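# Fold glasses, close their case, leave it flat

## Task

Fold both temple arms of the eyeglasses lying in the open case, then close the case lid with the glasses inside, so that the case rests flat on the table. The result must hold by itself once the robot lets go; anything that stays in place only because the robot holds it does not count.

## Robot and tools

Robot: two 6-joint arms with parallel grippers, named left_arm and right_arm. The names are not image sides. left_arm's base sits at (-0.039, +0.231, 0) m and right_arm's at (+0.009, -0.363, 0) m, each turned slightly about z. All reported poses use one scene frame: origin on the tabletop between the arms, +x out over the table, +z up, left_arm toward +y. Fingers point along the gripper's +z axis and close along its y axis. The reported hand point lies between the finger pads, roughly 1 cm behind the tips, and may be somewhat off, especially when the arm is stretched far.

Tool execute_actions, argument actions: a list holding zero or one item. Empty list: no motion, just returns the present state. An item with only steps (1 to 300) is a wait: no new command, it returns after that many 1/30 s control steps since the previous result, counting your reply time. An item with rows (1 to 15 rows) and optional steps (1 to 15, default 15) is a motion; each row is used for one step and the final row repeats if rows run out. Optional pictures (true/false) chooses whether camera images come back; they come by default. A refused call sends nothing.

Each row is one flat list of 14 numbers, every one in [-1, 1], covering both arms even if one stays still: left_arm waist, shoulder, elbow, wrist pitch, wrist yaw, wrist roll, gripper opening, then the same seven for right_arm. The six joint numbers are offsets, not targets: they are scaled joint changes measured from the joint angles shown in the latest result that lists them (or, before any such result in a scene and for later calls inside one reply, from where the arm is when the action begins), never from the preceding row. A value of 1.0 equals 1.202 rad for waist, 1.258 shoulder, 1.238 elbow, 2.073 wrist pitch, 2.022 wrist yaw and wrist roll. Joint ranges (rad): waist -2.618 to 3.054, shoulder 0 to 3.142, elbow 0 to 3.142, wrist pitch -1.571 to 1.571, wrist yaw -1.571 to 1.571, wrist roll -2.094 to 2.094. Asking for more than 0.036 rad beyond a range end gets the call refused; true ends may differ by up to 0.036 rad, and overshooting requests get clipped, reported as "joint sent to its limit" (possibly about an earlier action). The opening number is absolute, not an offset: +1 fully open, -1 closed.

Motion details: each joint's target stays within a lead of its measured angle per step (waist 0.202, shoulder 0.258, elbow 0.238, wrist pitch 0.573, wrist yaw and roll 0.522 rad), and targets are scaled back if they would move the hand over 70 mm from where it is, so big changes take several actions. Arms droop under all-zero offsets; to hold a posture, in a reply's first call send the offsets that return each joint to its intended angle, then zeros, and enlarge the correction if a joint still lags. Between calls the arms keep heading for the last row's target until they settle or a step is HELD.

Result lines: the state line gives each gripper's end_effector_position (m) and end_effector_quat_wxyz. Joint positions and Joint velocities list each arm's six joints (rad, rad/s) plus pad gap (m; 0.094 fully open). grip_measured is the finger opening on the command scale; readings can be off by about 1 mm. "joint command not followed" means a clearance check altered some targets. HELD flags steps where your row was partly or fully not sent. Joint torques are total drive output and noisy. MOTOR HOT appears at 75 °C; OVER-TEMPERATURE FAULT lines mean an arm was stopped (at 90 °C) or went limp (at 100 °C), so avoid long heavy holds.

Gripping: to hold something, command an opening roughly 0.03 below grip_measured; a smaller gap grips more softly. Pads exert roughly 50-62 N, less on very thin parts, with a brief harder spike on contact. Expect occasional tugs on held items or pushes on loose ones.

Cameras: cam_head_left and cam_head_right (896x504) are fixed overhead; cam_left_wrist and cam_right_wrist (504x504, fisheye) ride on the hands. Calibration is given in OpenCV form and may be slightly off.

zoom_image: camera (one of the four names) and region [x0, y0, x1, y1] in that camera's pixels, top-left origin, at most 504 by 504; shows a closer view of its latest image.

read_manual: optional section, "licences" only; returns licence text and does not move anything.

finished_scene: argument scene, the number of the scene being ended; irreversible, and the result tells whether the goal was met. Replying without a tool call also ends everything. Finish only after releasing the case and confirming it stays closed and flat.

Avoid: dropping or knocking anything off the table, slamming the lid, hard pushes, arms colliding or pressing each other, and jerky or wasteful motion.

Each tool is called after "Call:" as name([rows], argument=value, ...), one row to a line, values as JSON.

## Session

Call:
execute_actions(actions=[])

Scene clock: 0.00 s of 5000.00 s.
left_arm: end_effector_position=(+0.2848, +0.4594, +0.1833) grip_measured=+1.000 end_effector_quat_wxyz=(+0.061, -0.595, +0.800, +0.041) | right_arm: end_effector_position=(+0.4986, -0.4745, +0.1573) grip_measured=+1.000 end_effector_quat_wxyz=(+0.406, +0.235, +0.859, -0.206)
Joint positions: left_arm=[ 0.701  1.977  2.011 -1.488 -0.091 -0.703  0.094] | right_arm=[ 0.044  1.831  1.335 -0.26   0.545  0.252  0.094]
Joint velocities: left_arm=[-0.002 -0.002 -0.012  0.007 -0.007  0.007  0.   ] | right_arm=[-0.012  0.007 -0.022  0.066  0.007 -0.022  0.   ]
Joint torques (N m, as the arm reports them, + toward a larger angle): no reading
camera_calibration (this result's frames):
cam_left_wrist: T_world_to_cam=[[0.999752, 0.0180949, -0.0129731, -0.284042], [0.0212027, -0.951568, 0.306706, 0.411959], [-0.00679497, -0.306905, -0.951716, 0.42032], [0, 0, 0, 1]] pos_world=[0.278093, 0.526145, 0.26999]
cam_right_wrist: T_world_to_cam=[[-0.280155, -0.875692, 0.393289, -0.328629], [-0.909196, 0.110593, -0.401412, 0.611609], [0.308018, -0.470034, -0.827159, -0.141246], [0, 0, 0, 1]] pos_world=[0.507511, -0.421807, 0.25792]

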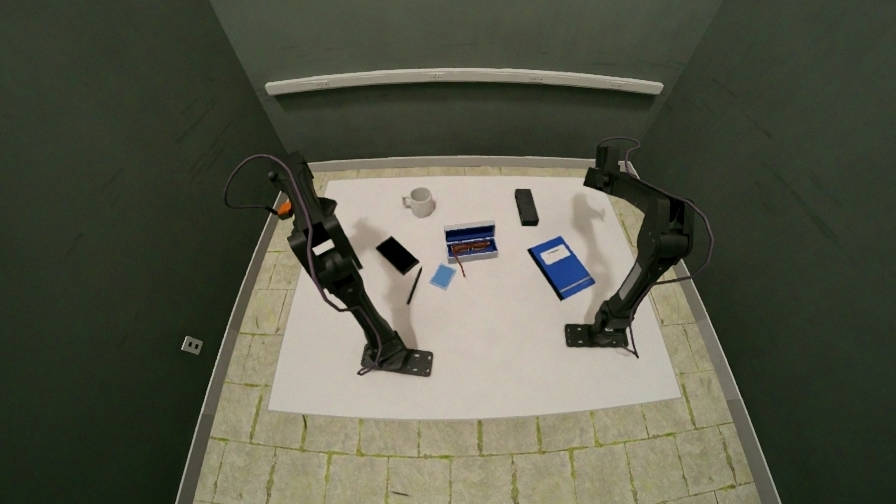

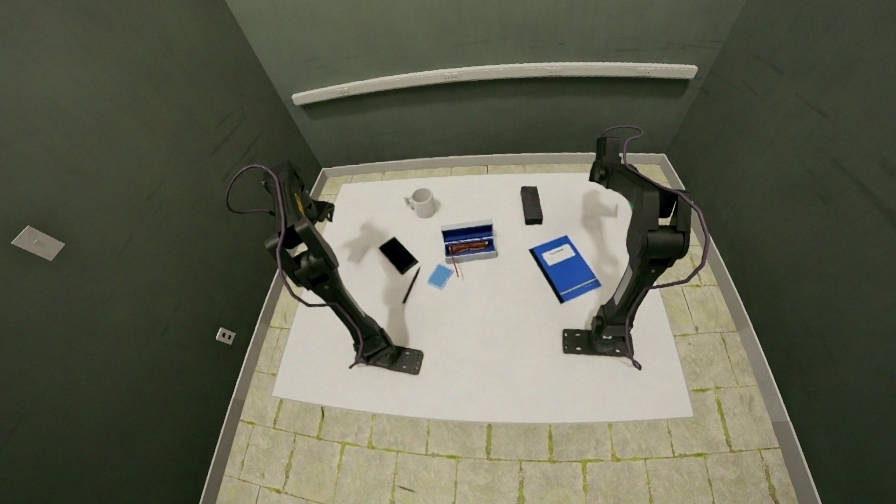

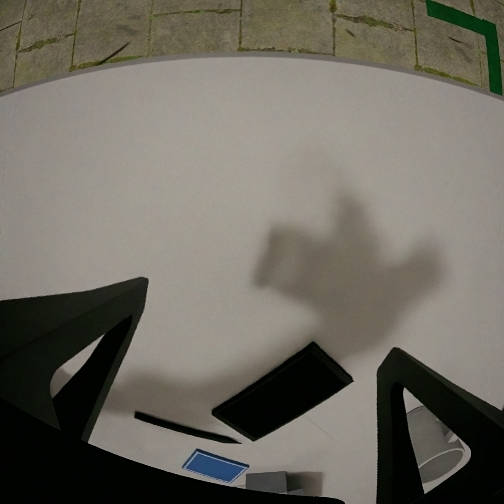

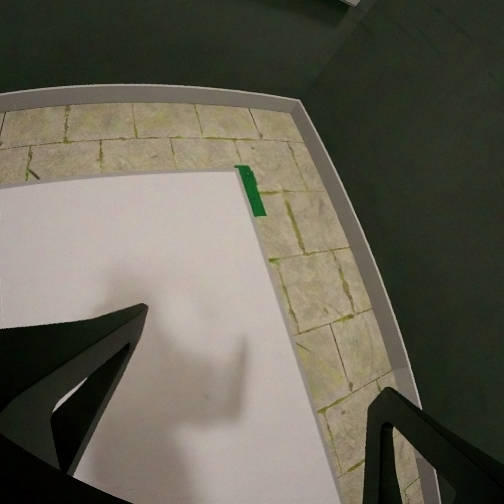

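Call:
execute_actions([
  {"rows":[[0,0,0.02,0,0,0,-1,0,-0.3,-0.67,0.54,-0.27,-0.125,-1]]},
], pictures=false)

Call:
execute_actions([
  {"steps":25},
], pictures=false)

Call:
execute_actions([
  {"rows":[[0,0,0.02,0,0,0,-1,0.92,0,0,0,0,0,-1]]},
], pictures=false)

Call:
execute_actions([
  {"steps":25},
])

Scene clock: 11.40 s of 5000.00 s.
left_arm: end_effector_position=(+0.2848, +0.4594, +0.1833) grip_measured=-0.985 end_effector_quat_wxyz=(+0.061, -0.595, +0.800, +0.041) | right_arm: end_effector_position=(+0.4283, -0.3867, +0.1517) grip_measured=-0.984 end_effector_quat_wxyz=(+0.614, +0.036, +0.788, -0.023)
Joint positions: left_arm=[ 0.701  1.977  2.011 -1.488 -0.091 -0.703  0.001] | right_arm=[0.041 1.463 0.49  0.726 0.037 0.017 0.001]
Joint velocities: left_arm=[ 0.017 -0.007 -0.007  0.007  0.037  0.081 -0.001] | right_arm=[-0.017  0.095 -0.173  0.125 -0.168 -0.227 -0.   ]
Joint torques (N m, as the arm reports them, + toward a larger angle): left_arm=[-0.03 -9.67  8.48  0.74 -0.05  0.  ] | right_arm=[ 0.12 -6.49  6.22  2.87  0.03  0.02]
Steps of this call (steps 1 to 90: nothing new was sent; then 7.90 s passed at rest; steps 91 to 105: all 15 steps of this action). Readings (joint positions):
91: left_arm=[0.701 1.977 2.011 -1.488 -0.091 -0.703] | right_arm=[0.042 1.810 1.300 -0.196 0.492 0.225]
92: left_arm=[0.701 1.977 2.011 -1.488 -0.091 -0.703] | right_arm=[0.041 1.770 1.237 -0.120 0.425 0.195]
94: left_arm=[0.701 1.977 2.011 -1.488 -0.091 -0.703] | right_arm=[0.041 1.671 1.111 0.011 0.316 0.148]
98: left_arm=[0.701 1.977 2.011 -1.488 -0.091 -0.703] | right_arm=[0.041 1.475 0.816 0.429 0.143 0.068]
105: the state above

Scene clock: 12.23 s of 5000.00 s.
left_arm: end_effector_position=(+0.2848, +0.4594, +0.1833) grip_measured=-0.985 end_effector_quat_wxyz=(+0.061, -0.595, +0.800, +0.041) | right_arm: end_effector_position=(+0.4336, -0.3823, +0.1771) grip_measured=-0.984 end_effector_quat_wxyz=(+0.656, +0.022, +0.754, -0.017)
Joint positions: left_arm=[ 0.701  1.977  2.011 -1.488 -0.091 -0.703  0.001] | right_arm=[0.041 1.465 0.489 0.837 0.011 0.005 0.001]
Joint velocities: left_arm=[-0.007  0.012  0.017 -0.081 -0.022  0.037 -0.001] | right_arm=[-0.002 -0.002  0.002 -0.066  0.007 -0.007 -0.   ]
Joint torques (N m, as the arm reports them, + toward a larger angle): left_arm=[ 0.   -9.68  8.41  0.73 -0.04  0.  ] | right_arm=[ 0.05 -6.12  5.5   2.15 -0.07 -0.02]
Steps of this call (steps 1 to 25: the robot went on to your last target). Readings (joint positions):
1: left_arm=[0.701 1.977 2.011 -1.488 -0.091 -0.703] | right_arm=[0.041 1.465 0.489 0.733 0.031 0.015]
2: left_arm=[0.701 1.977 2.011 -1.488 -0.091 -0.703] | right_arm=[0.041 1.465 0.489 0.748 0.027 0.013]
4: left_arm=[0.701 1.977 2.011 -1.488 -0.091 -0.703] | right_arm=[0.041 1.465 0.489 0.786 0.021 0.010]
8: left_arm=[0.701 1.977 2.011 -1.488 -0.091 -0.703] | right_arm=[0.041 1.465 0.489 0.819 0.014 0.007]
25: the state above

Scene clock: 12.73 s of 5000.00 s.
left_arm: end_effector_position=(+0.2848, +0.4594, +0.1833) grip_measured=-0.985 end_effector_quat_wxyz=(+0.061, -0.595, +0.800, +0.041) | right_arm: end_effector_position=(+0.2542, -0.0153, +0.1771) grip_measured=-0.985 end_effector_quat_wxyz=(+0.584, -0.342, +0.673, +0.299)
Joint positions: left_arm=[ 0.701  1.977  2.011 -1.488 -0.091 -0.703  0.001] | right_arm=[1.045 1.465 0.489 0.837 0.014 0.005 0.001]
Joint velocities: left_arm=[ 0.007 -0.012  0.002 -0.037  0.037  0.022 -0.   ] | right_arm=[ 1.897 -0.022  0.002 -0.037 -0.095 -0.066  0.   ]
Joint torques (N m, as the arm reports them, + toward a larger angle): left_arm=[ 0.03 -9.66  8.35  0.73 -0.04 -0.01] | right_arm=[-1.15 -5.3   4.4   1.89  0.14  0.05]
Steps of this call (steps 1 to 15: all 15 steps of this action). Readings (joint positions):
1: left_arm=[0.701 1.977 2.011 -1.488 -0.091 -0.703] | right_arm=[0.065 1.465 0.489 0.837 0.029 0.005]
2: left_arm=[0.701 1.977 2.011 -1.488 -0.091 -0.703] | right_arm=[0.116 1.465 0.489 0.837 0.037 0.005]
4: left_arm=[0.701 1.977 2.011 -1.488 -0.091 -0.703] | right_arm=[0.252 1.465 0.489 0.837 0.034 0.005]
8: left_arm=[0.701 1.977 2.011 -1.488 -0.091 -0.703] | right_arm=[0.539 1.465 0.489 0.837 0.024 0.005]
15: the state above

Scene clock: 13.57 s of 5000.00 s.
left_arm: end_effector_position=(+0.2848, +0.4594, +0.1833) grip_measured=-0.985 end_effector_quat_wxyz=(+0.061, -0.595, +0.800, +0.041) | right_arm: end_effector_position=(+0.2114, +0.0113, +0.1771) grip_measured=-0.985 end_effector_quat_wxyz=(+0.563, -0.384, +0.650, +0.336)
Joint positions: left_arm=[ 0.701  1.977  2.011 -1.488 -0.091 -0.703  0.001] | right_arm=[ 1.157  1.465  0.489  0.837 -0.     0.005  0.001]
Joint velocities: left_arm=[ 0.002 -0.007 -0.017 -0.051  0.051  0.037  0.001] | right_arm=[ 0.007 -0.007 -0.012  0.007  0.022 -0.007 -0.   ]
Joint torques (N m, as the arm reports them, + toward a larger angle): left_arm=[ 0.   -9.65  8.45  0.75 -0.05 -0.01] | right_arm=[-0.68 -5.14  4.49  1.9   0.15 -0.02]
Steps of this call (steps 1 to 25: the robot went on to your last target). Readings (joint positions):
1: left_arm=[0.701 1.977 2.011 -1.488 -0.091 -0.703] | right_arm=[1.101 1.465 0.489 0.837 0.007 0.005]
2: left_arm=[0.701 1.977 2.011 -1.488 -0.091 -0.703] | right_arm=[1.138 1.465 0.489 0.837 -0.002 0.005]
4: left_arm=[0.701 1.977 2.011 -1.488 -0.091 -0.703] | right_arm=[1.159 1.465 0.489 0.837 -0.008 0.005]
8: left_arm=[0.701 1.977 2.011 -1.488 -0.091 -0.703] | right_arm=[1.157 1.465 0.489 0.837 -0.002 0.005]
25: the state above
camera_calibration (this result's frames):
cam_left_wrist: T_world_to_cam=[[0.999752, 0.0180949, -0.0129731, -0.284042], [0.0212027, -0.951568, 0.306706, 0.411959], [-0.00679497, -0.306905, -0.951716, 0.42032], [0, 0, 0, 1]] pos_world=[0.278093, 0.526145, 0.26999]
cam_right_wrist: T_world_to_cam=[[0.877832, -0.33405, 0.343252, -0.23354], [0.0833271, -0.599208, -0.796245, 0.172807], [0.471665, 0.727571, -0.498169, 0.0855227], [0, 0, 0, 1]] pos_world=[0.150271, -0.0366904, 0.260364]

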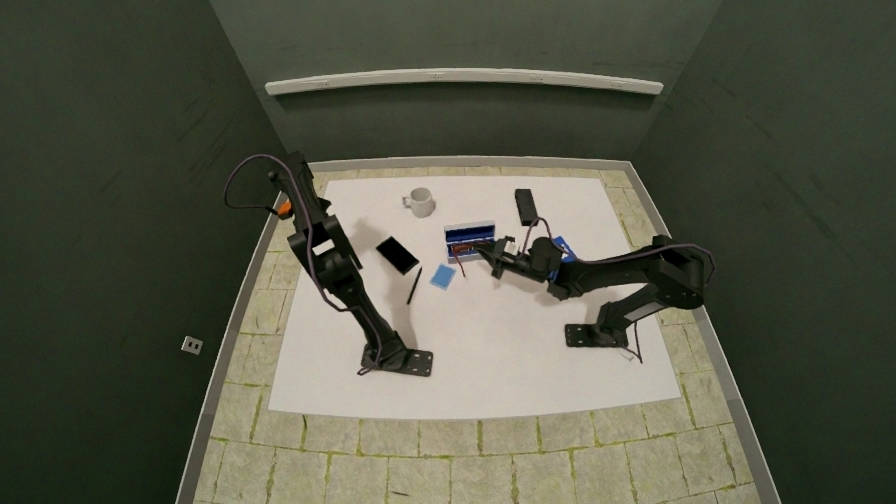

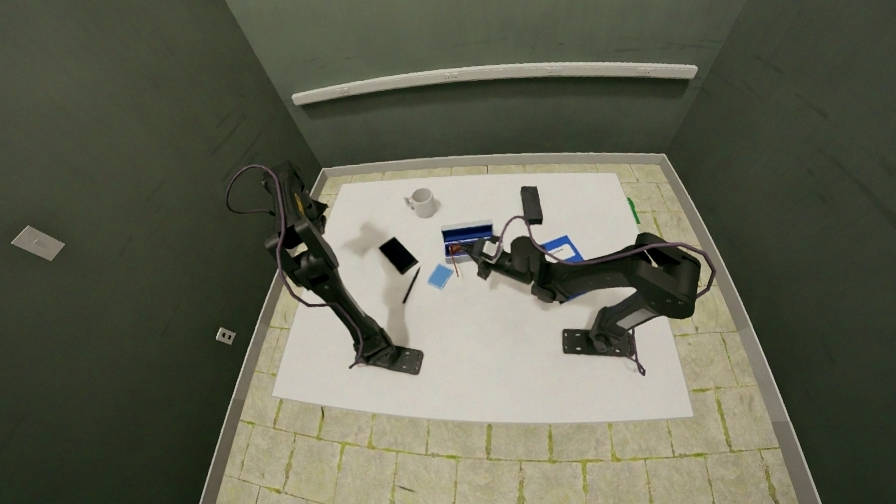

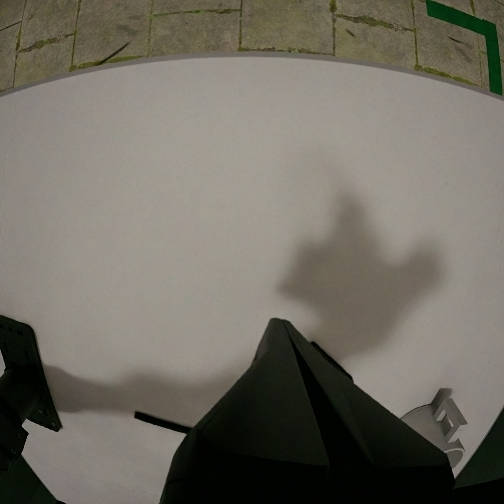

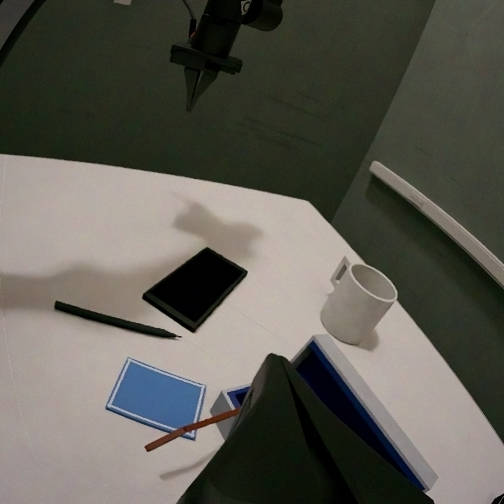

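Call:
execute_actions([
  {"rows":[[0,0,0.02,0,0,0,-1,0,0,-0.075,0,0,0,-1],[0,0,0.02,0,0,0,-1,0,0.04,-0.075,0,0,0,-1],[0,0,0.02,0,0,0,-1,0,0.08,-0.075,0,0,0,-1],[0,0,0.02,0,0,0,-1,0,0.12,-0.075,0,0,0,-1],[0,0,0.02,0,0,0,-1,0,0.15,-0.075,0.01,0,0,-1],[0,0,0.02,0,0,0,-1,0,0.18,-0.075,0.01,0,0,-1],[0,0,0.02,0,0,0,-1,0,0.2,-0.075,0.01,0,0,-1],[0,0,0.02,0,0,0,-1,0,0.22,-0.075,0.01,0,0,-1]]},
])

Scene clock: 17.57 s of 5000.00 s.
left_arm: end_effector_position=(+0.2848, +0.4594, +0.1833) grip_measured=-0.985 end_effector_quat_wxyz=(+0.061, -0.595, +0.800, +0.041) | right_arm: end_effector_position=(+0.1964, -0.0163, +0.0282) grip_measured=-0.985 end_effector_quat_wxyz=(+0.430, -0.440, +0.745, +0.257)
Joint positions: left_arm=[ 0.701  1.977  2.011 -1.488 -0.091 -0.703  0.001] | right_arm=[ 1.157  1.75   0.395  0.834 -0.     0.005  0.001]
Joint velocities: left_arm=[ 0.012 -0.012  0.012 -0.051 -0.066 -0.037  0.001] | right_arm=[ 0.007 -0.002 -0.027  0.022  0.022  0.051 -0.   ]
Joint torques (N m, as the arm reports them, + toward a larger angle): left_arm=[-0.06 -9.69  8.35  0.76 -0.04  0.  ] | right_arm=[-0.06 -6.73  3.04  2.03  0.04  0.03]
Steps of this call (steps 1 to 15: the robot went on to your last target; steps 16 to 90: nothing new was sent; then 0.50 s passed at rest; steps 91 to 105: all 15 steps of this action). Readings (joint positions):
91: left_arm=[0.701 1.977 2.011 -1.488 -0.091 -0.703] | right_arm=[1.157 1.465 0.479 0.843 -0.000 0.005]
92: left_arm=[0.701 1.977 2.011 -1.488 -0.091 -0.703] | right_arm=[1.157 1.467 0.461 0.854 -0.000 0.005]
94: left_arm=[0.701 1.977 2.011 -1.488 -0.091 -0.703] | right_arm=[1.157 1.512 0.433 0.864 -0.000 0.005]
98: left_arm=[0.701 1.977 2.011 -1.488 -0.091 -0.703] | right_arm=[1.157 1.690 0.413 0.857 -0.000 0.005]
105: the state above
camera_calibration (this result's frames):
cam_left_wrist: T_world_to_cam=[[0.999752, 0.0180949, -0.0129731, -0.284042], [0.0212027, -0.951568, 0.306706, 0.411959], [-0.00679497, -0.306905, -0.951716, 0.42032], [0, 0, 0, 1]] pos_world=[0.278093, 0.526145, 0.26999]
cam_right_wrist: T_world_to_cam=[[0.93457, -0.229928, 0.271499, -0.185888], [-0.0416864, -0.828623, -0.558253, 0.0531058], [0.353328, 0.510409, -0.783991, 0.0663113], [0, 0, 0, 1]] pos_world=[0.15251, -0.032582, 0.132102]

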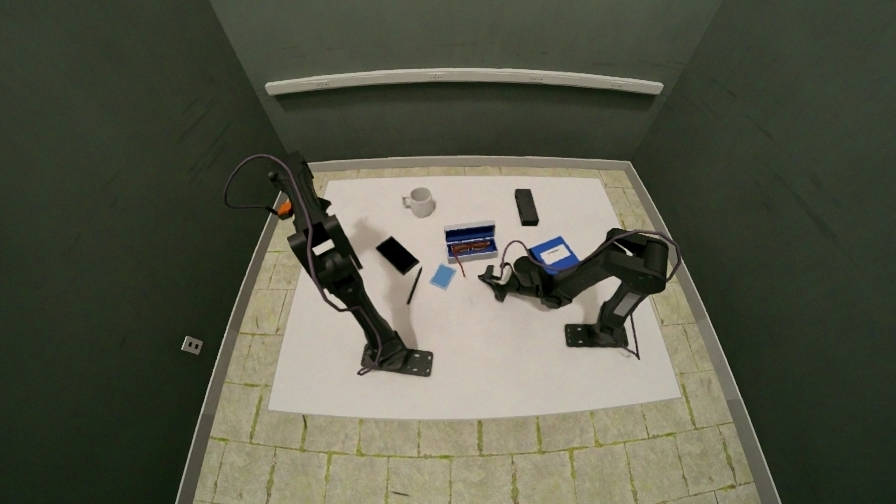

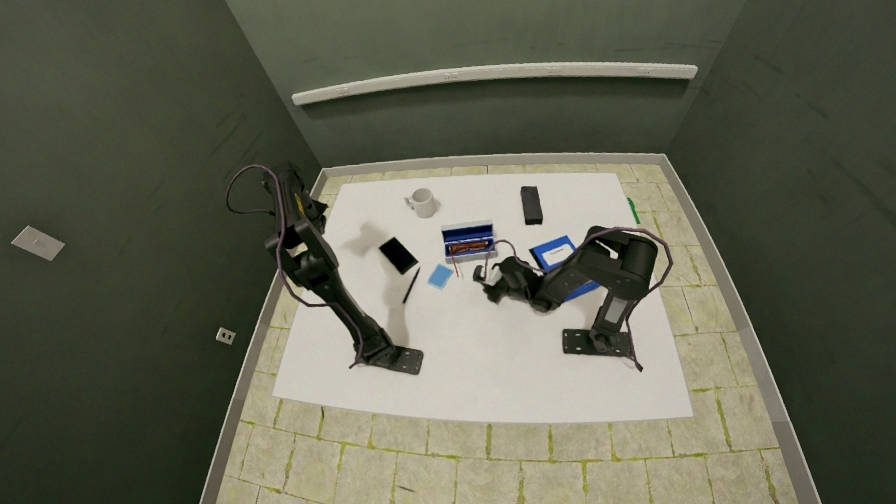

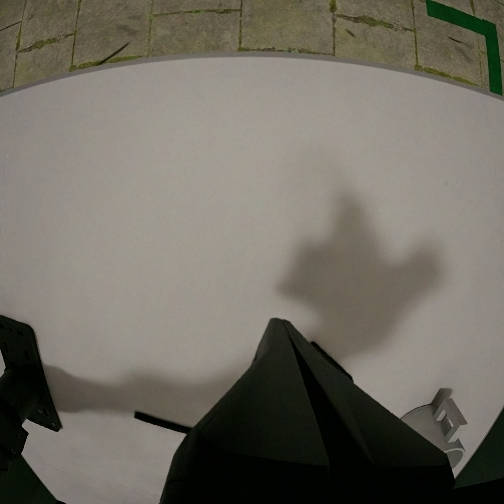

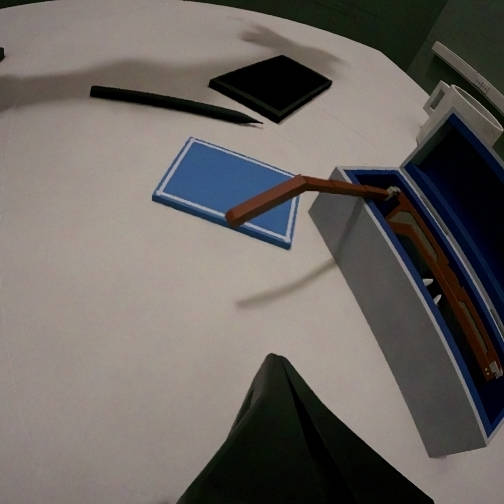

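Call:
execute_actions([
  {"rows":[[0,0,0.02,0,0,0,-1,0,0.025,0.05,0,0,0,-1],[0,0,0.02,0,0,0,-1,0,0.05,0.085,0,0,0,-1],[0,0,0.02,0,0,0,-1,0,0.075,0.12,0,0,0,-1],[0,0,0.02,0,0,0,-1,0,0.1,0.155,-0.01,0,0,-1],[0,0,0.02,0,0,0,-1,0,0.125,0.19,-0.02,0,0,-1],[0,0,0.02,0,0,0,-1,0,0.15,0.23,-0.03,0,0,-1],[0,0,0.02,0,0,0,-1,0,0.17,0.265,-0.035,0,0,-1]]},
])

Call:
execute_actions([
  {"rows":[[0,0,0.02,0,0,0,-1,0,0,0.015,0.03,0,0,-1],[0,0,0.02,0,0,0,-1,0,0,0.015,0.05,0,0,-1],[0,0,0.02,0,0,0,-1,0,0,0.015,0.07,0,0,-1],[0,0,0.02,0,0,0,-1,0,0,0.015,0.09,0,0,-1],[0,0,0.02,0,0,0,-1,0,0,0.015,0.11,0,0,-1],[0,0,0.02,0,0,0,-1,0,0,0.015,0.13,0,0,-1]]},
])

Scene clock: 21.83 s of 5000.00 s.
left_arm: end_effector_position=(+0.2848, +0.4594, +0.1833) grip_measured=-0.985 end_effector_quat_wxyz=(+0.061, -0.595, +0.800, +0.041) | right_arm: end_effector_position=(+0.2351, +0.0548, +0.0368) grip_measured=-0.985 end_effector_quat_wxyz=(+0.449, -0.433, +0.734, +0.268)
Joint positions: left_arm=[ 0.701  1.977  2.011 -1.488 -0.091 -0.703  0.001] | right_arm=[ 1.157  1.957  0.704  0.783 -0.     0.005  0.001]
Joint velocities: left_arm=[-0.017  0.002 -0.012 -0.007  0.022 -0.022 -0.   ] | right_arm=[ 0.002  0.002 -0.012 -0.125 -0.037  0.037 -0.   ]
Joint torques (N m, as the arm reports them, + toward a larger angle): left_arm=[-0.1  -9.67  8.42  0.74 -0.06  0.  ] | right_arm=[ 0.09 -7.83  4.57  1.72  0.05  0.01]
Steps of this call (steps 1 to 15: the robot went on to your last target; steps 16 to 90: nothing new was sent; then 0.77 s passed at rest; steps 91 to 105: all 15 steps of this action). Readings (joint positions):
91: left_arm=[0.701 1.977 2.011 -1.488 -0.091 -0.703] | right_arm=[1.157 1.753 0.399 0.834 -0.000 0.005]
92: left_arm=[0.701 1.977 2.011 -1.488 -0.091 -0.703] | right_arm=[1.157 1.764 0.413 0.832 -0.000 0.005]
94: left_arm=[0.701 1.977 2.011 -1.488 -0.091 -0.703] | right_arm=[1.157 1.815 0.478 0.826 -0.000 0.005]
98: left_arm=[0.701 1.977 2.011 -1.488 -0.091 -0.703] | right_arm=[1.157 1.936 0.661 0.799 -0.000 0.005]
105: the state above
camera_calibration (this result's frames):
cam_left_wrist: T_world_to_cam=[[0.999752, 0.0180949, -0.0129731, -0.284042], [0.0212027, -0.951568, 0.306706, 0.411959], [-0.00679497, -0.306905, -0.951716, 0.42032], [0, 0, 0, 1]] pos_world=[0.278093, 0.526145, 0.26999]
cam_right_wrist: T_world_to_cam=[[0.927727, -0.242486, 0.283765, -0.206232], [-0.0274618, -0.802519, -0.595994, 0.115033], [0.372247, 0.545127, -0.751178, 0.0155277], [0, 0, 0, 1]] pos_world=[0.188706, 0.0338429, 0.138744]

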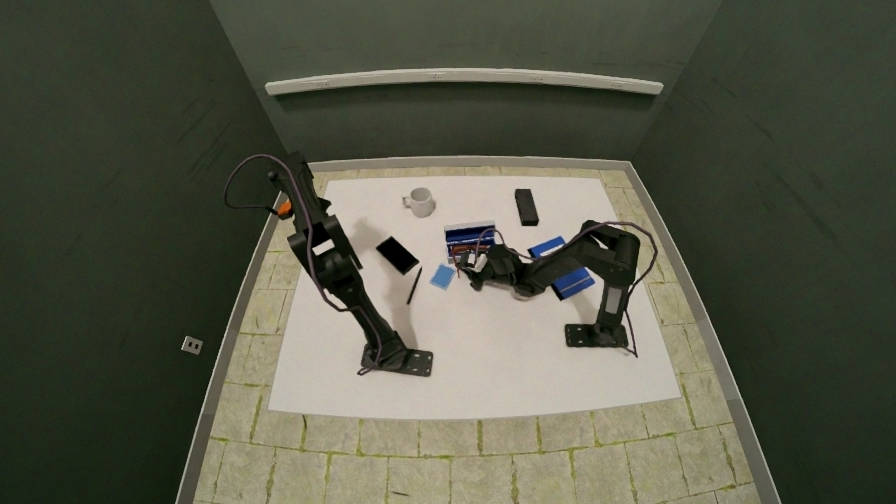

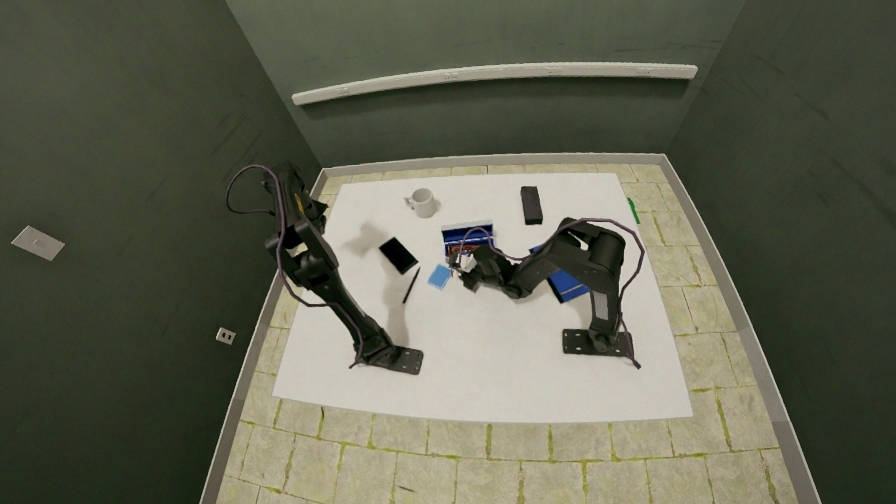

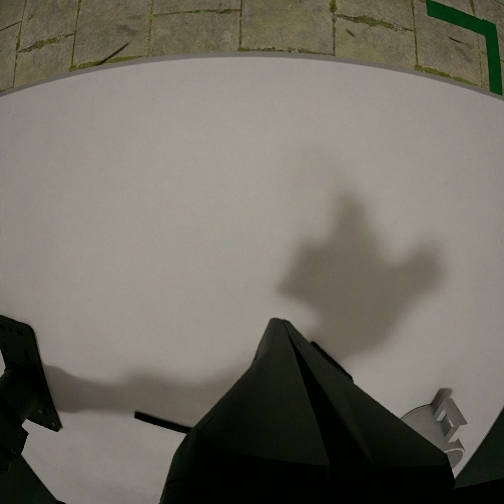

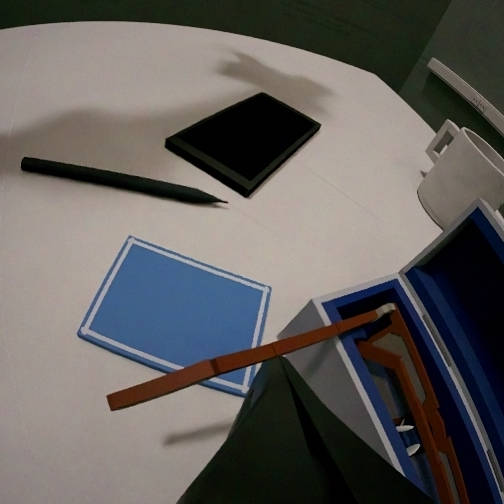

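Scene clock: 22.33 s of 5000.00 s.
left_arm: end_effector_position=(+0.2848, +0.4594, +0.1833) grip_measured=-0.985 end_effector_quat_wxyz=(+0.061, -0.595, +0.800, +0.041) | right_arm: end_effector_position=(+0.2447, +0.0724, +0.0913) grip_measured=-0.985 end_effector_quat_wxyz=(+0.531, -0.399, +0.676, +0.318)
Joint positions: left_arm=[ 0.701  1.977  2.011 -1.488 -0.091 -0.703  0.001] | right_arm=[ 1.157  1.957  0.704  1.017 -0.     0.005  0.001]
Joint velocities: left_arm=[ 0.002 -0.012 -0.007 -0.022 -0.007 -0.007 -0.   ] | right_arm=[ 0.002  0.012  0.002  0.139 -0.037 -0.037 -0.   ]
Joint torques (N m, as the arm reports them, + toward a larger angle): left_arm=[ 0.   -9.64  8.47  0.75 -0.05  0.01] | right_arm=[-0.17 -8.5   4.53  2.2   0.04  0.05]
Steps of this call (steps 1 to 15: all 15 steps of this action). Readings (joint positions):
1: left_arm=[0.701 1.977 2.011 -1.488 -0.091 -0.703] | right_arm=[1.157 1.957 0.704 0.786 -0.000 0.005]
2: left_arm=[0.701 1.977 2.011 -1.488 -0.091 -0.703] | right_arm=[1.157 1.957 0.704 0.794 -0.000 0.005]
4: left_arm=[0.701 1.977 2.011 -1.488 -0.091 -0.703] | right_arm=[1.157 1.957 0.704 0.833 -0.000 0.005]
8: left_arm=[0.701 1.977 2.011 -1.488 -0.091 -0.703] | right_arm=[1.157 1.957 0.704 0.946 -0.000 0.005]
15: the state above
camera_calibration (this result's frames):
cam_left_wrist: T_world_to_cam=[[0.999752, 0.0180949, -0.0129731, -0.284042], [0.0212027, -0.951568, 0.306706, 0.411959], [-0.00679497, -0.306905, -0.951716, 0.42032], [0, 0, 0, 1]] pos_world=[0.278093, 0.526145, 0.26999]
cam_right_wrist: T_world_to_cam=[[0.893256, -0.305744, 0.329566, -0.217478], [0.047968, -0.664097, -0.746106, 0.147098], [0.446981, 0.682273, -0.578543, -0.000743716], [0, 0, 0, 1]] pos_world=[0.18754, 0.031702, 0.180993]

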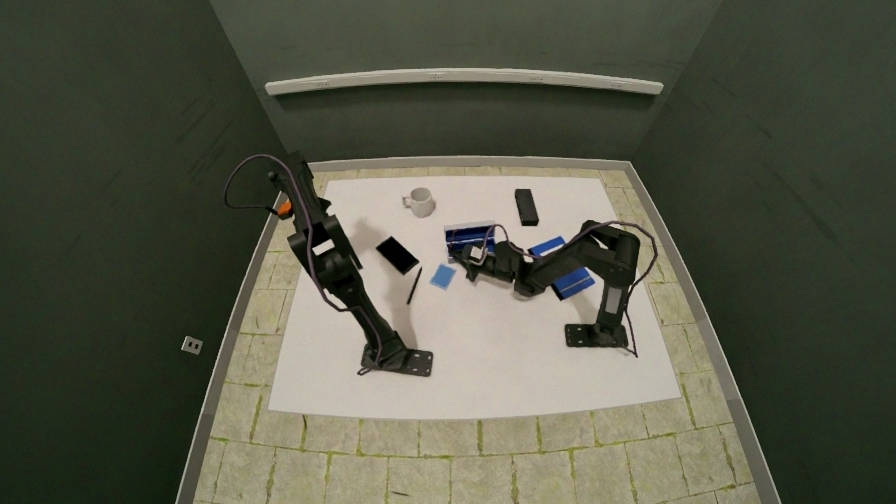

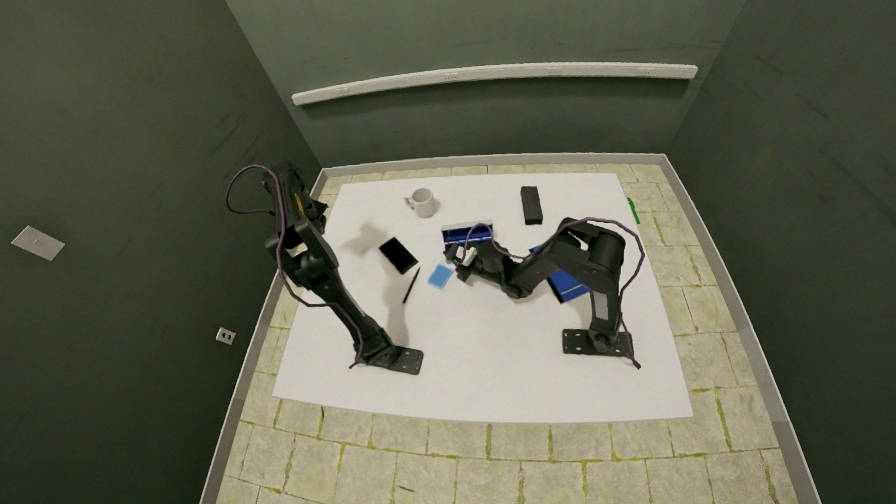

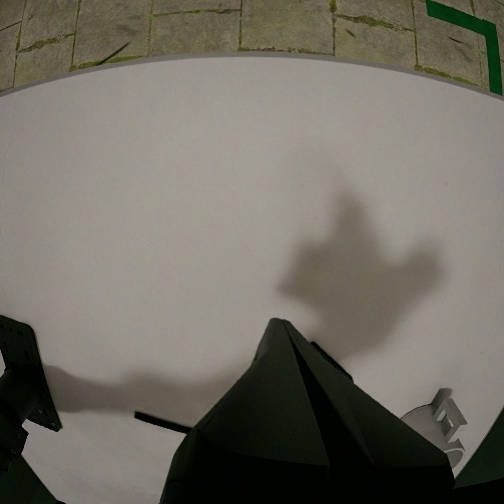

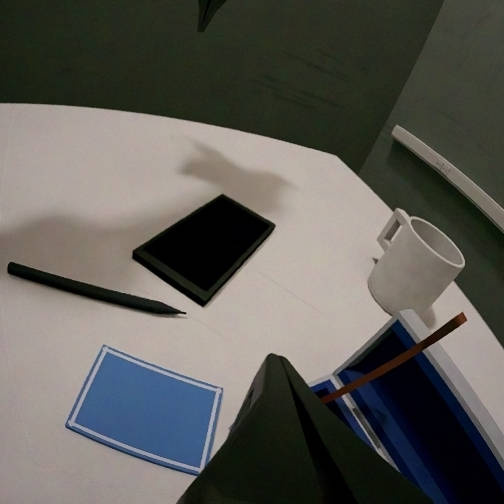

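Call:
execute_actions([
  {"rows":[[0,-0.38,-0.77,0.55,0.29,0.35,-1,0.02,-0.3,-0.33,0,0,0,-1]]},
], pictures=false)

Call:
execute_actions([
  {"steps":25},
], pictures=false)

Call:
execute_actions([
  {"rows":[[-0.52,0,0.02,0,0,0,-1,-0.3,0,0,0,0,0,-1]]},
], pictures=false)

Call:
execute_actions([
  {"steps":15},
])

Scene clock: 28.27 s of 5000.00 s.
left_arm: end_effector_position=(+0.3370, +0.3819, +0.1559) grip_measured=-0.985 end_effector_quat_wxyz=(+0.376, -0.202, +0.896, -0.118) | right_arm: end_effector_position=(+0.1900, -0.0172, +0.0992) grip_measured=-0.985 end_effector_quat_wxyz=(+0.519, -0.409, +0.682, +0.315)
Joint positions: left_arm=[ 0.705  1.506  1.069 -0.438  0.458 -0.039  0.001] | right_arm=[1.171 1.583 0.3   1.017 0.    0.005 0.001]
Joint velocities: left_arm=[-0.002  0.481 -0.545  0.007  0.125  0.242 -0.   ] | right_arm=[ 0.007  0.022 -0.007 -0.081 -0.051 -0.007 -0.   ]
Joint torques (N m, as the arm reports them, + toward a larger angle): left_arm=[-0.34 -9.2   9.3   2.64  0.51  0.1 ] | right_arm=[ 0.69 -5.35  2.94  1.9   0.06  0.  ]
Steps of this call (steps 1 to 30: the robot went on to your last target; steps 31 to 90: nothing new was sent; then 2.43 s passed at rest; steps 91 to 105: all 15 steps of this action). Readings (joint positions):
91: left_arm=[0.703 1.944 1.961 -1.416 -0.032 -0.636] | right_arm=[1.158 1.925 0.674 1.024 0.000 0.005]
92: left_arm=[0.705 1.893 1.881 -1.316 0.049 -0.555] | right_arm=[1.161 1.854 0.596 1.015 0.000 0.005]
94: left_arm=[0.705 1.770 1.730 -1.136 0.185 -0.396] | right_arm=[1.168 1.684 0.428 1.018 0.000 0.005]
98: left_arm=[0.705 1.508 1.424 -0.721 0.363 -0.170] | right_arm=[1.171 1.583 0.302 1.025 0.000 0.005]
105: the state above

Scene clock: 29.10 s of 5000.00 s.
left_arm: end_effector_position=(+0.3456, +0.3830, +0.1568) grip_measured=-0.985 end_effector_quat_wxyz=(+0.400, -0.175, +0.892, -0.114) | right_arm: end_effector_position=(+0.1900, -0.0172, +0.0992) grip_measured=-0.985 end_effector_quat_wxyz=(+0.519, -0.409, +0.682, +0.315)
Joint positions: left_arm=[ 0.705  1.517  1.048 -0.36   0.481 -0.005  0.001] | right_arm=[1.171 1.583 0.3   1.017 0.    0.005 0.001]
Joint velocities: left_arm=[-0.002  0.002  0.002 -0.081  0.037  0.007 -0.   ] | right_arm=[ 0.002 -0.002 -0.007 -0.037 -0.007 -0.022 -0.   ]
Joint torques (N m, as the arm reports them, + toward a larger angle): left_arm=[-0.3  -7.72  8.16  1.96  0.39  0.09] | right_arm=[ 0.65 -5.22  3.09  1.94  0.05  0.  ]
Steps of this call (steps 1 to 25: the robot went on to your last target). Readings (joint positions):
1: left_arm=[0.705 1.519 1.055 -0.438 0.461 -0.033] | right_arm=[1.171 1.583 0.300 1.017 0.000 0.005]
2: left_arm=[0.705 1.526 1.049 -0.436 0.463 -0.027] | right_arm=[1.171 1.583 0.300 1.017 0.000 0.005]
4: left_arm=[0.705 1.524 1.048 -0.421 0.468 -0.019] | right_arm=[1.171 1.583 0.300 1.017 0.000 0.005]
8: left_arm=[0.705 1.517 1.048 -0.380 0.477 -0.010] | right_arm=[1.171 1.583 0.300 1.017 0.000 0.005]
25: the state above

Scene clock: 29.60 s of 5000.00 s.
left_arm: end_effector_position=(+0.3598, +0.1202, +0.1581) grip_measured=-0.985 end_effector_quat_wxyz=(+0.345, +0.117, +0.900, -0.239) | right_arm: end_effector_position=(+0.3030, -0.1064, +0.0992) grip_measured=-0.985 end_effector_quat_wxyz=(+0.569, -0.275, +0.746, +0.211)
Joint positions: left_arm=[ 0.061  1.517  1.048 -0.355  0.49  -0.006  0.001] | right_arm=[0.804 1.583 0.3   1.017 0.009 0.004 0.001]
Joint velocities: left_arm=[ 0.144 -0.007 -0.002  0.007 -0.022  0.037  0.   ] | right_arm=[-0.007 -0.017 -0.007  0.081 -0.022 -0.007  0.001]
Joint torques (N m, as the arm reports them, + toward a larger angle): left_arm=[ 0.94 -6.24  9.49  1.76  0.21  0.03] | right_arm=[ 0.37 -5.05  3.31  1.93 -0.01  0.  ]
Steps of this call (steps 1 to 15: all 15 steps of this action). Readings (joint positions):
1: left_arm=[0.685 1.517 1.048 -0.360 0.469 -0.006] | right_arm=[1.145 1.583 0.300 1.017 -0.018 0.004]
2: left_arm=[0.644 1.517 1.048 -0.359 0.460 -0.006] | right_arm=[1.089 1.583 0.300 1.017 -0.025 0.004]
4: left_arm=[0.521 1.517 1.048 -0.358 0.460 -0.006] | right_arm=[0.945 1.583 0.300 1.017 -0.021 0.004]
8: left_arm=[0.248 1.517 1.048 -0.355 0.465 -0.006] | right_arm=[0.804 1.583 0.300 1.017 0.012 0.004]
15: the state above

Scene clock: 30.10 s of 5000.00 s.
left_arm: end_effector_position=(+0.3610, +0.1239, +0.1579) grip_measured=-0.985 end_effector_quat_wxyz=(+0.346, +0.113, +0.901, -0.236) | right_arm: end_effector_position=(+0.3030, -0.1064, +0.0992) grip_measured=-0.985 end_effector_quat_wxyz=(+0.569, -0.275, +0.746, +0.211)
Joint positions: left_arm=[ 0.069  1.517  1.048 -0.355  0.487 -0.006  0.001] | right_arm=[0.804 1.583 0.3   1.017 0.009 0.004 0.001]
Joint velocities: left_arm=[ 0.022 -0.017  0.002 -0.022 -0.007 -0.022 -0.   ] | right_arm=[ 0.007  0.017 -0.002 -0.051 -0.022 -0.037 -0.   ]
Joint torques (N m, as the arm reports them, + toward a larger angle): left_arm=[ 0.96 -6.33  9.46  1.75  0.18  0.01] | right_arm=[ 0.32 -5.    3.52  1.9  -0.06 -0.01]
Steps of this call (steps 1 to 15: the robot went on to your last target). Readings (joint positions):
1: left_arm=[0.065 1.517 1.048 -0.355 0.489 -0.006] | right_arm=[0.804 1.583 0.300 1.017 0.009 0.004]
2: left_arm=[0.067 1.517 1.048 -0.355 0.488 -0.006] | right_arm=[0.804 1.583 0.300 1.017 0.009 0.004]
4: left_arm=[0.069 1.517 1.048 -0.355 0.487 -0.006] | right_arm=[0.804 1.583 0.300 1.017 0.009 0.004]
8: left_arm=[0.069 1.517 1.048 -0.355 0.487 -0.006] | right_arm=[0.804 1.583 0.300 1.017 0.009 0.004]
15: the state above
All arms were judged still, so your last target was given up. Only a new action makes them travel on or press farther. Fingers that are still opening or closing keep moving.
camera_calibration (this result's frames):
cam_left_wrist: T_world_to_cam=[[-0.0927363, -0.865475, 0.492293, 0.0695542], [-0.981664, -0.00322608, -0.190594, 0.421868], [0.166542, -0.500941, -0.849306, 0.239004], [0, 0, 0, 1]] pos_world=[0.380778, 0.181285, 0.249152]
cam_right_wrist: T_world_to_cam=[[0.733649, -0.595014, 0.328204, -0.309102], [-0.205992, -0.654999, -0.72701, 0.10748], [0.647555, 0.465763, -0.603107, 0.0184413], [0, 0, 0, 1]] pos_world=[0.23697, -0.12211, 0.19071]

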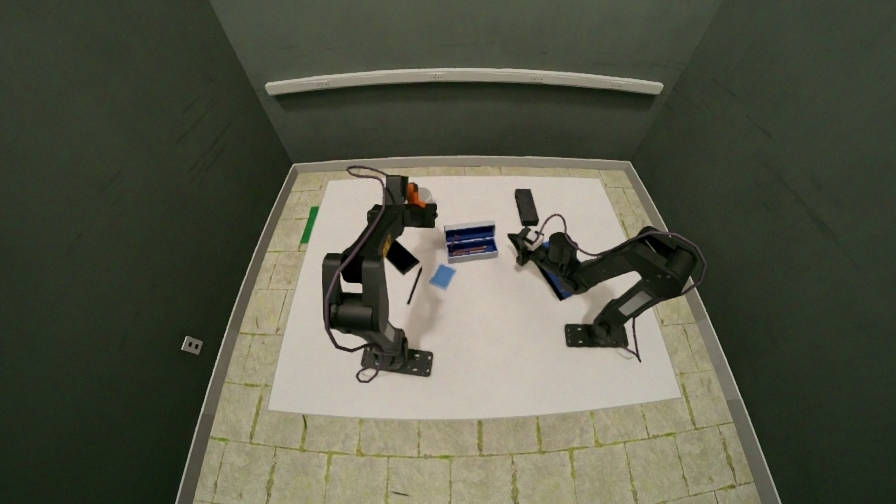

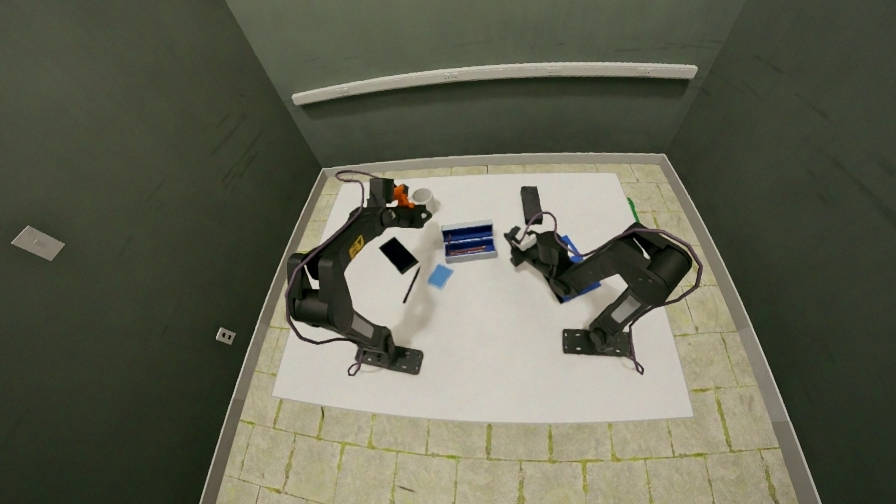

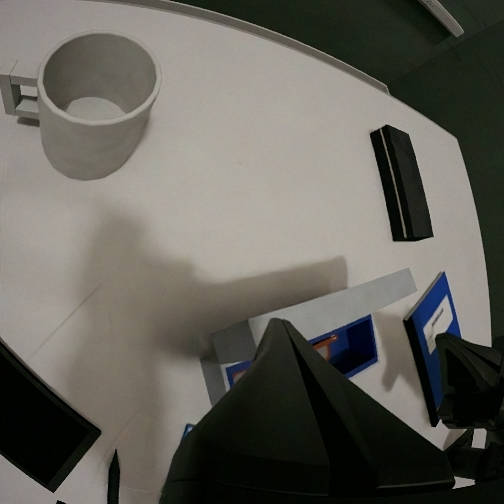

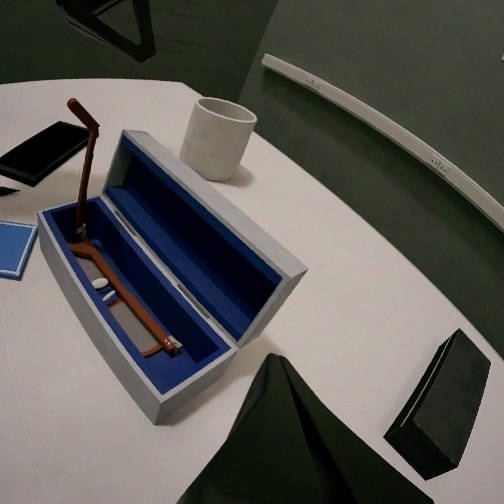

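Call:
execute_actions([
  {"rows":[[0,-0.04,-0.07,0.04,0.005,0,-1,0,0.05,0.02,-0.08,0,0,-1],[0,-0.04,-0.12,0.07,0.005,0,-1,0,0.05,0.02,-0.08,0,0,-1],[0,-0.04,-0.17,0.1,0.005,0,-1,0.0,0.08,0.04,-0.08,0,0,-1],[0,-0.04,-0.22,0.1,0.005,0,-1,0.0,0.1,0.06,-0.08,0,0,-1],[0,-0.04,-0.22,0.1,0.005,0,-1,0.0,0.135,0.09,-0.08,0,0,-1]]},
], pictures=false)

Call:
execute_actions([
  {"rows":[[-0.07,0,0.01,0.005,0.005,0,-1,0.035,0,0.01,0,0,0,-1]]},
])

Scene clock: 36.97 s of 5000.00 s.
left_arm: end_effector_position=(+0.3213, +0.1262, +0.0939) grip_measured=-0.985 end_effector_quat_wxyz=(+0.323, +0.107, +0.910, -0.238) | right_arm: end_effector_position=(+0.3049, -0.1047, +0.0299) grip_measured=-0.985 end_effector_quat_wxyz=(+0.477, -0.299, +0.808, +0.176)
Joint positions: left_arm=[ 0.069  1.476  0.773 -0.173  0.488 -0.007  0.001] | right_arm=[0.804 1.752 0.382 0.864 0.009 0.004 0.001]
Joint velocities: left_arm=[ 0.017  0.007  0.007  0.095 -0.007  0.037 -0.   ] | right_arm=[-0.002 -0.017  0.012 -0.051  0.022 -0.022  0.   ]
Joint torques (N m, as the arm reports them, + toward a larger angle): left_arm=[-0.02 -6.12  7.22  1.84  0.36 -0.02] | right_arm=[-0.04 -5.92  4.77  1.77 -0.01  0.02]
Steps of this call (steps 1 to 90: nothing new was sent; then 3.37 s passed at rest; steps 91 to 105: all 15 steps of this action). Readings (joint positions):
91: left_arm=[0.069 1.512 1.036 -0.337 0.487 -0.006] | right_arm=[0.804 1.588 0.301 1.006 0.009 0.004]
92: left_arm=[0.069 1.500 1.006 -0.302 0.487 -0.006] | right_arm=[0.804 1.599 0.305 0.987 0.009 0.004]
94: left_arm=[0.069 1.472 0.912 -0.225 0.488 -0.006] | right_arm=[0.804 1.645 0.318 0.947 0.009 0.004]
98: left_arm=[0.069 1.474 0.782 -0.204 0.488 -0.007] | right_arm=[0.804 1.747 0.376 0.882 0.009 0.004]
105: the state above

Scene clock: 37.47 s of 5000.00 s.
left_arm: end_effector_position=(+0.3119, +0.0972, +0.0945) grip_measured=-0.985 end_effector_quat_wxyz=(+0.314, +0.144, +0.904, -0.252) | right_arm: end_effector_position=(+0.2965, -0.0954, +0.0299) grip_measured=-0.985 end_effector_quat_wxyz=(+0.474, -0.312, +0.803, +0.183)
Joint positions: left_arm=[-0.011  1.476  0.773 -0.17   0.491 -0.007  0.001] | right_arm=[0.837 1.752 0.382 0.864 0.011 0.004 0.001]
Joint velocities: left_arm=[ 0.007  0.007 -0.012 -0.007  0.007 -0.022 -0.001] | right_arm=[-0.007 -0.007 -0.012 -0.081  0.022  0.037 -0.001]
Joint torques (N m, as the arm reports them, + toward a larger angle): left_arm=[-0.43 -5.36  8.03  1.83  0.33  0.01] | right_arm=[ 0.43 -6.22  3.68  1.87  0.04  0.05]
Steps of this call (steps 1 to 15: all 15 steps of this action). Readings (joint positions):
1: left_arm=[0.061 1.476 0.773 -0.171 0.484 -0.007] | right_arm=[0.808 1.752 0.382 0.864 0.011 0.004]
2: left_arm=[0.044 1.476 0.773 -0.170 0.483 -0.007] | right_arm=[0.815 1.752 0.382 0.864 0.011 0.004]
4: left_arm=[0.006 1.476 0.773 -0.170 0.486 -0.007] | right_arm=[0.830 1.752 0.382 0.864 0.011 0.004]
8: left_arm=[-0.011 1.476 0.773 -0.170 0.491 -0.007] | right_arm=[0.837 1.752 0.382 0.864 0.011 0.004]
15: the state above
camera_calibration (this result's frames):
cam_left_wrist: T_world_to_cam=[[-0.139118, -0.856655, 0.496778, 0.0862658], [-0.986835, 0.0781492, -0.141592, 0.350635], [0.0824731, -0.509936, -0.85625, 0.20767], [0, 0, 0, 1]] pos_world=[0.340893, 0.152397, 0.18461]
cam_right_wrist: T_world_to_cam=[[0.805135, -0.521922, 0.281699, -0.287908], [-0.298865, -0.767288, -0.567406, 0.0750501], [0.512286, 0.372648, -0.773755, 0.0120013], [0, 0, 0, 1]] pos_world=[0.248086, -0.0971527, 0.132973]

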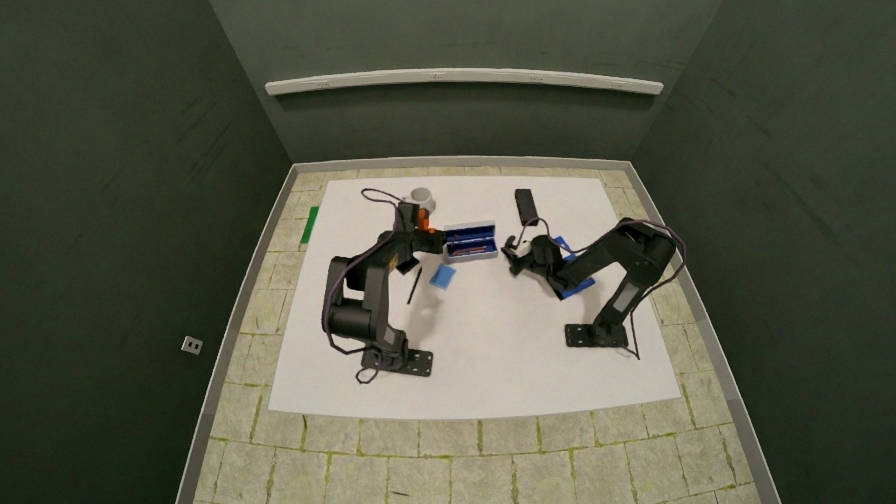

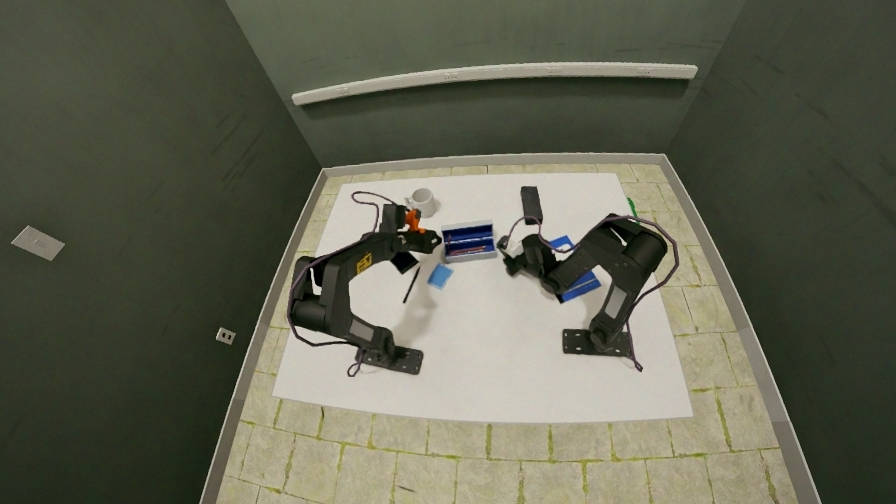

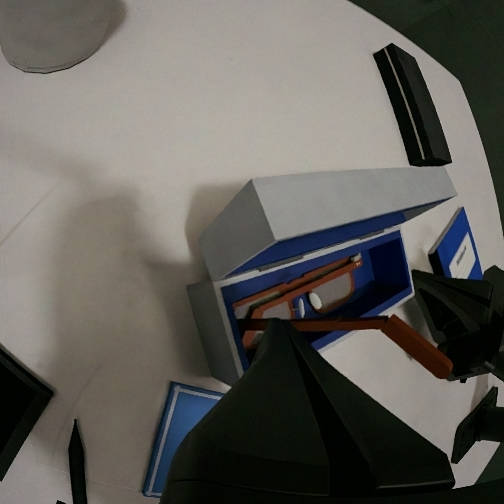

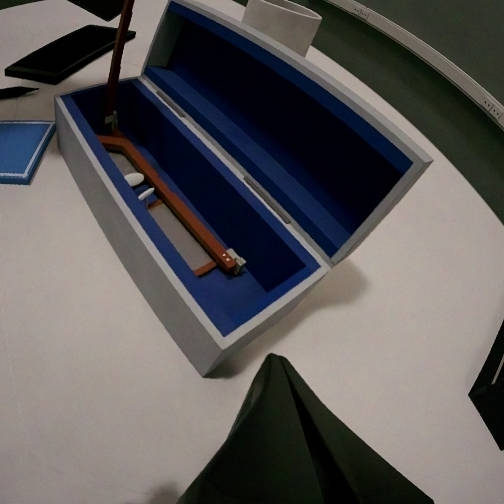

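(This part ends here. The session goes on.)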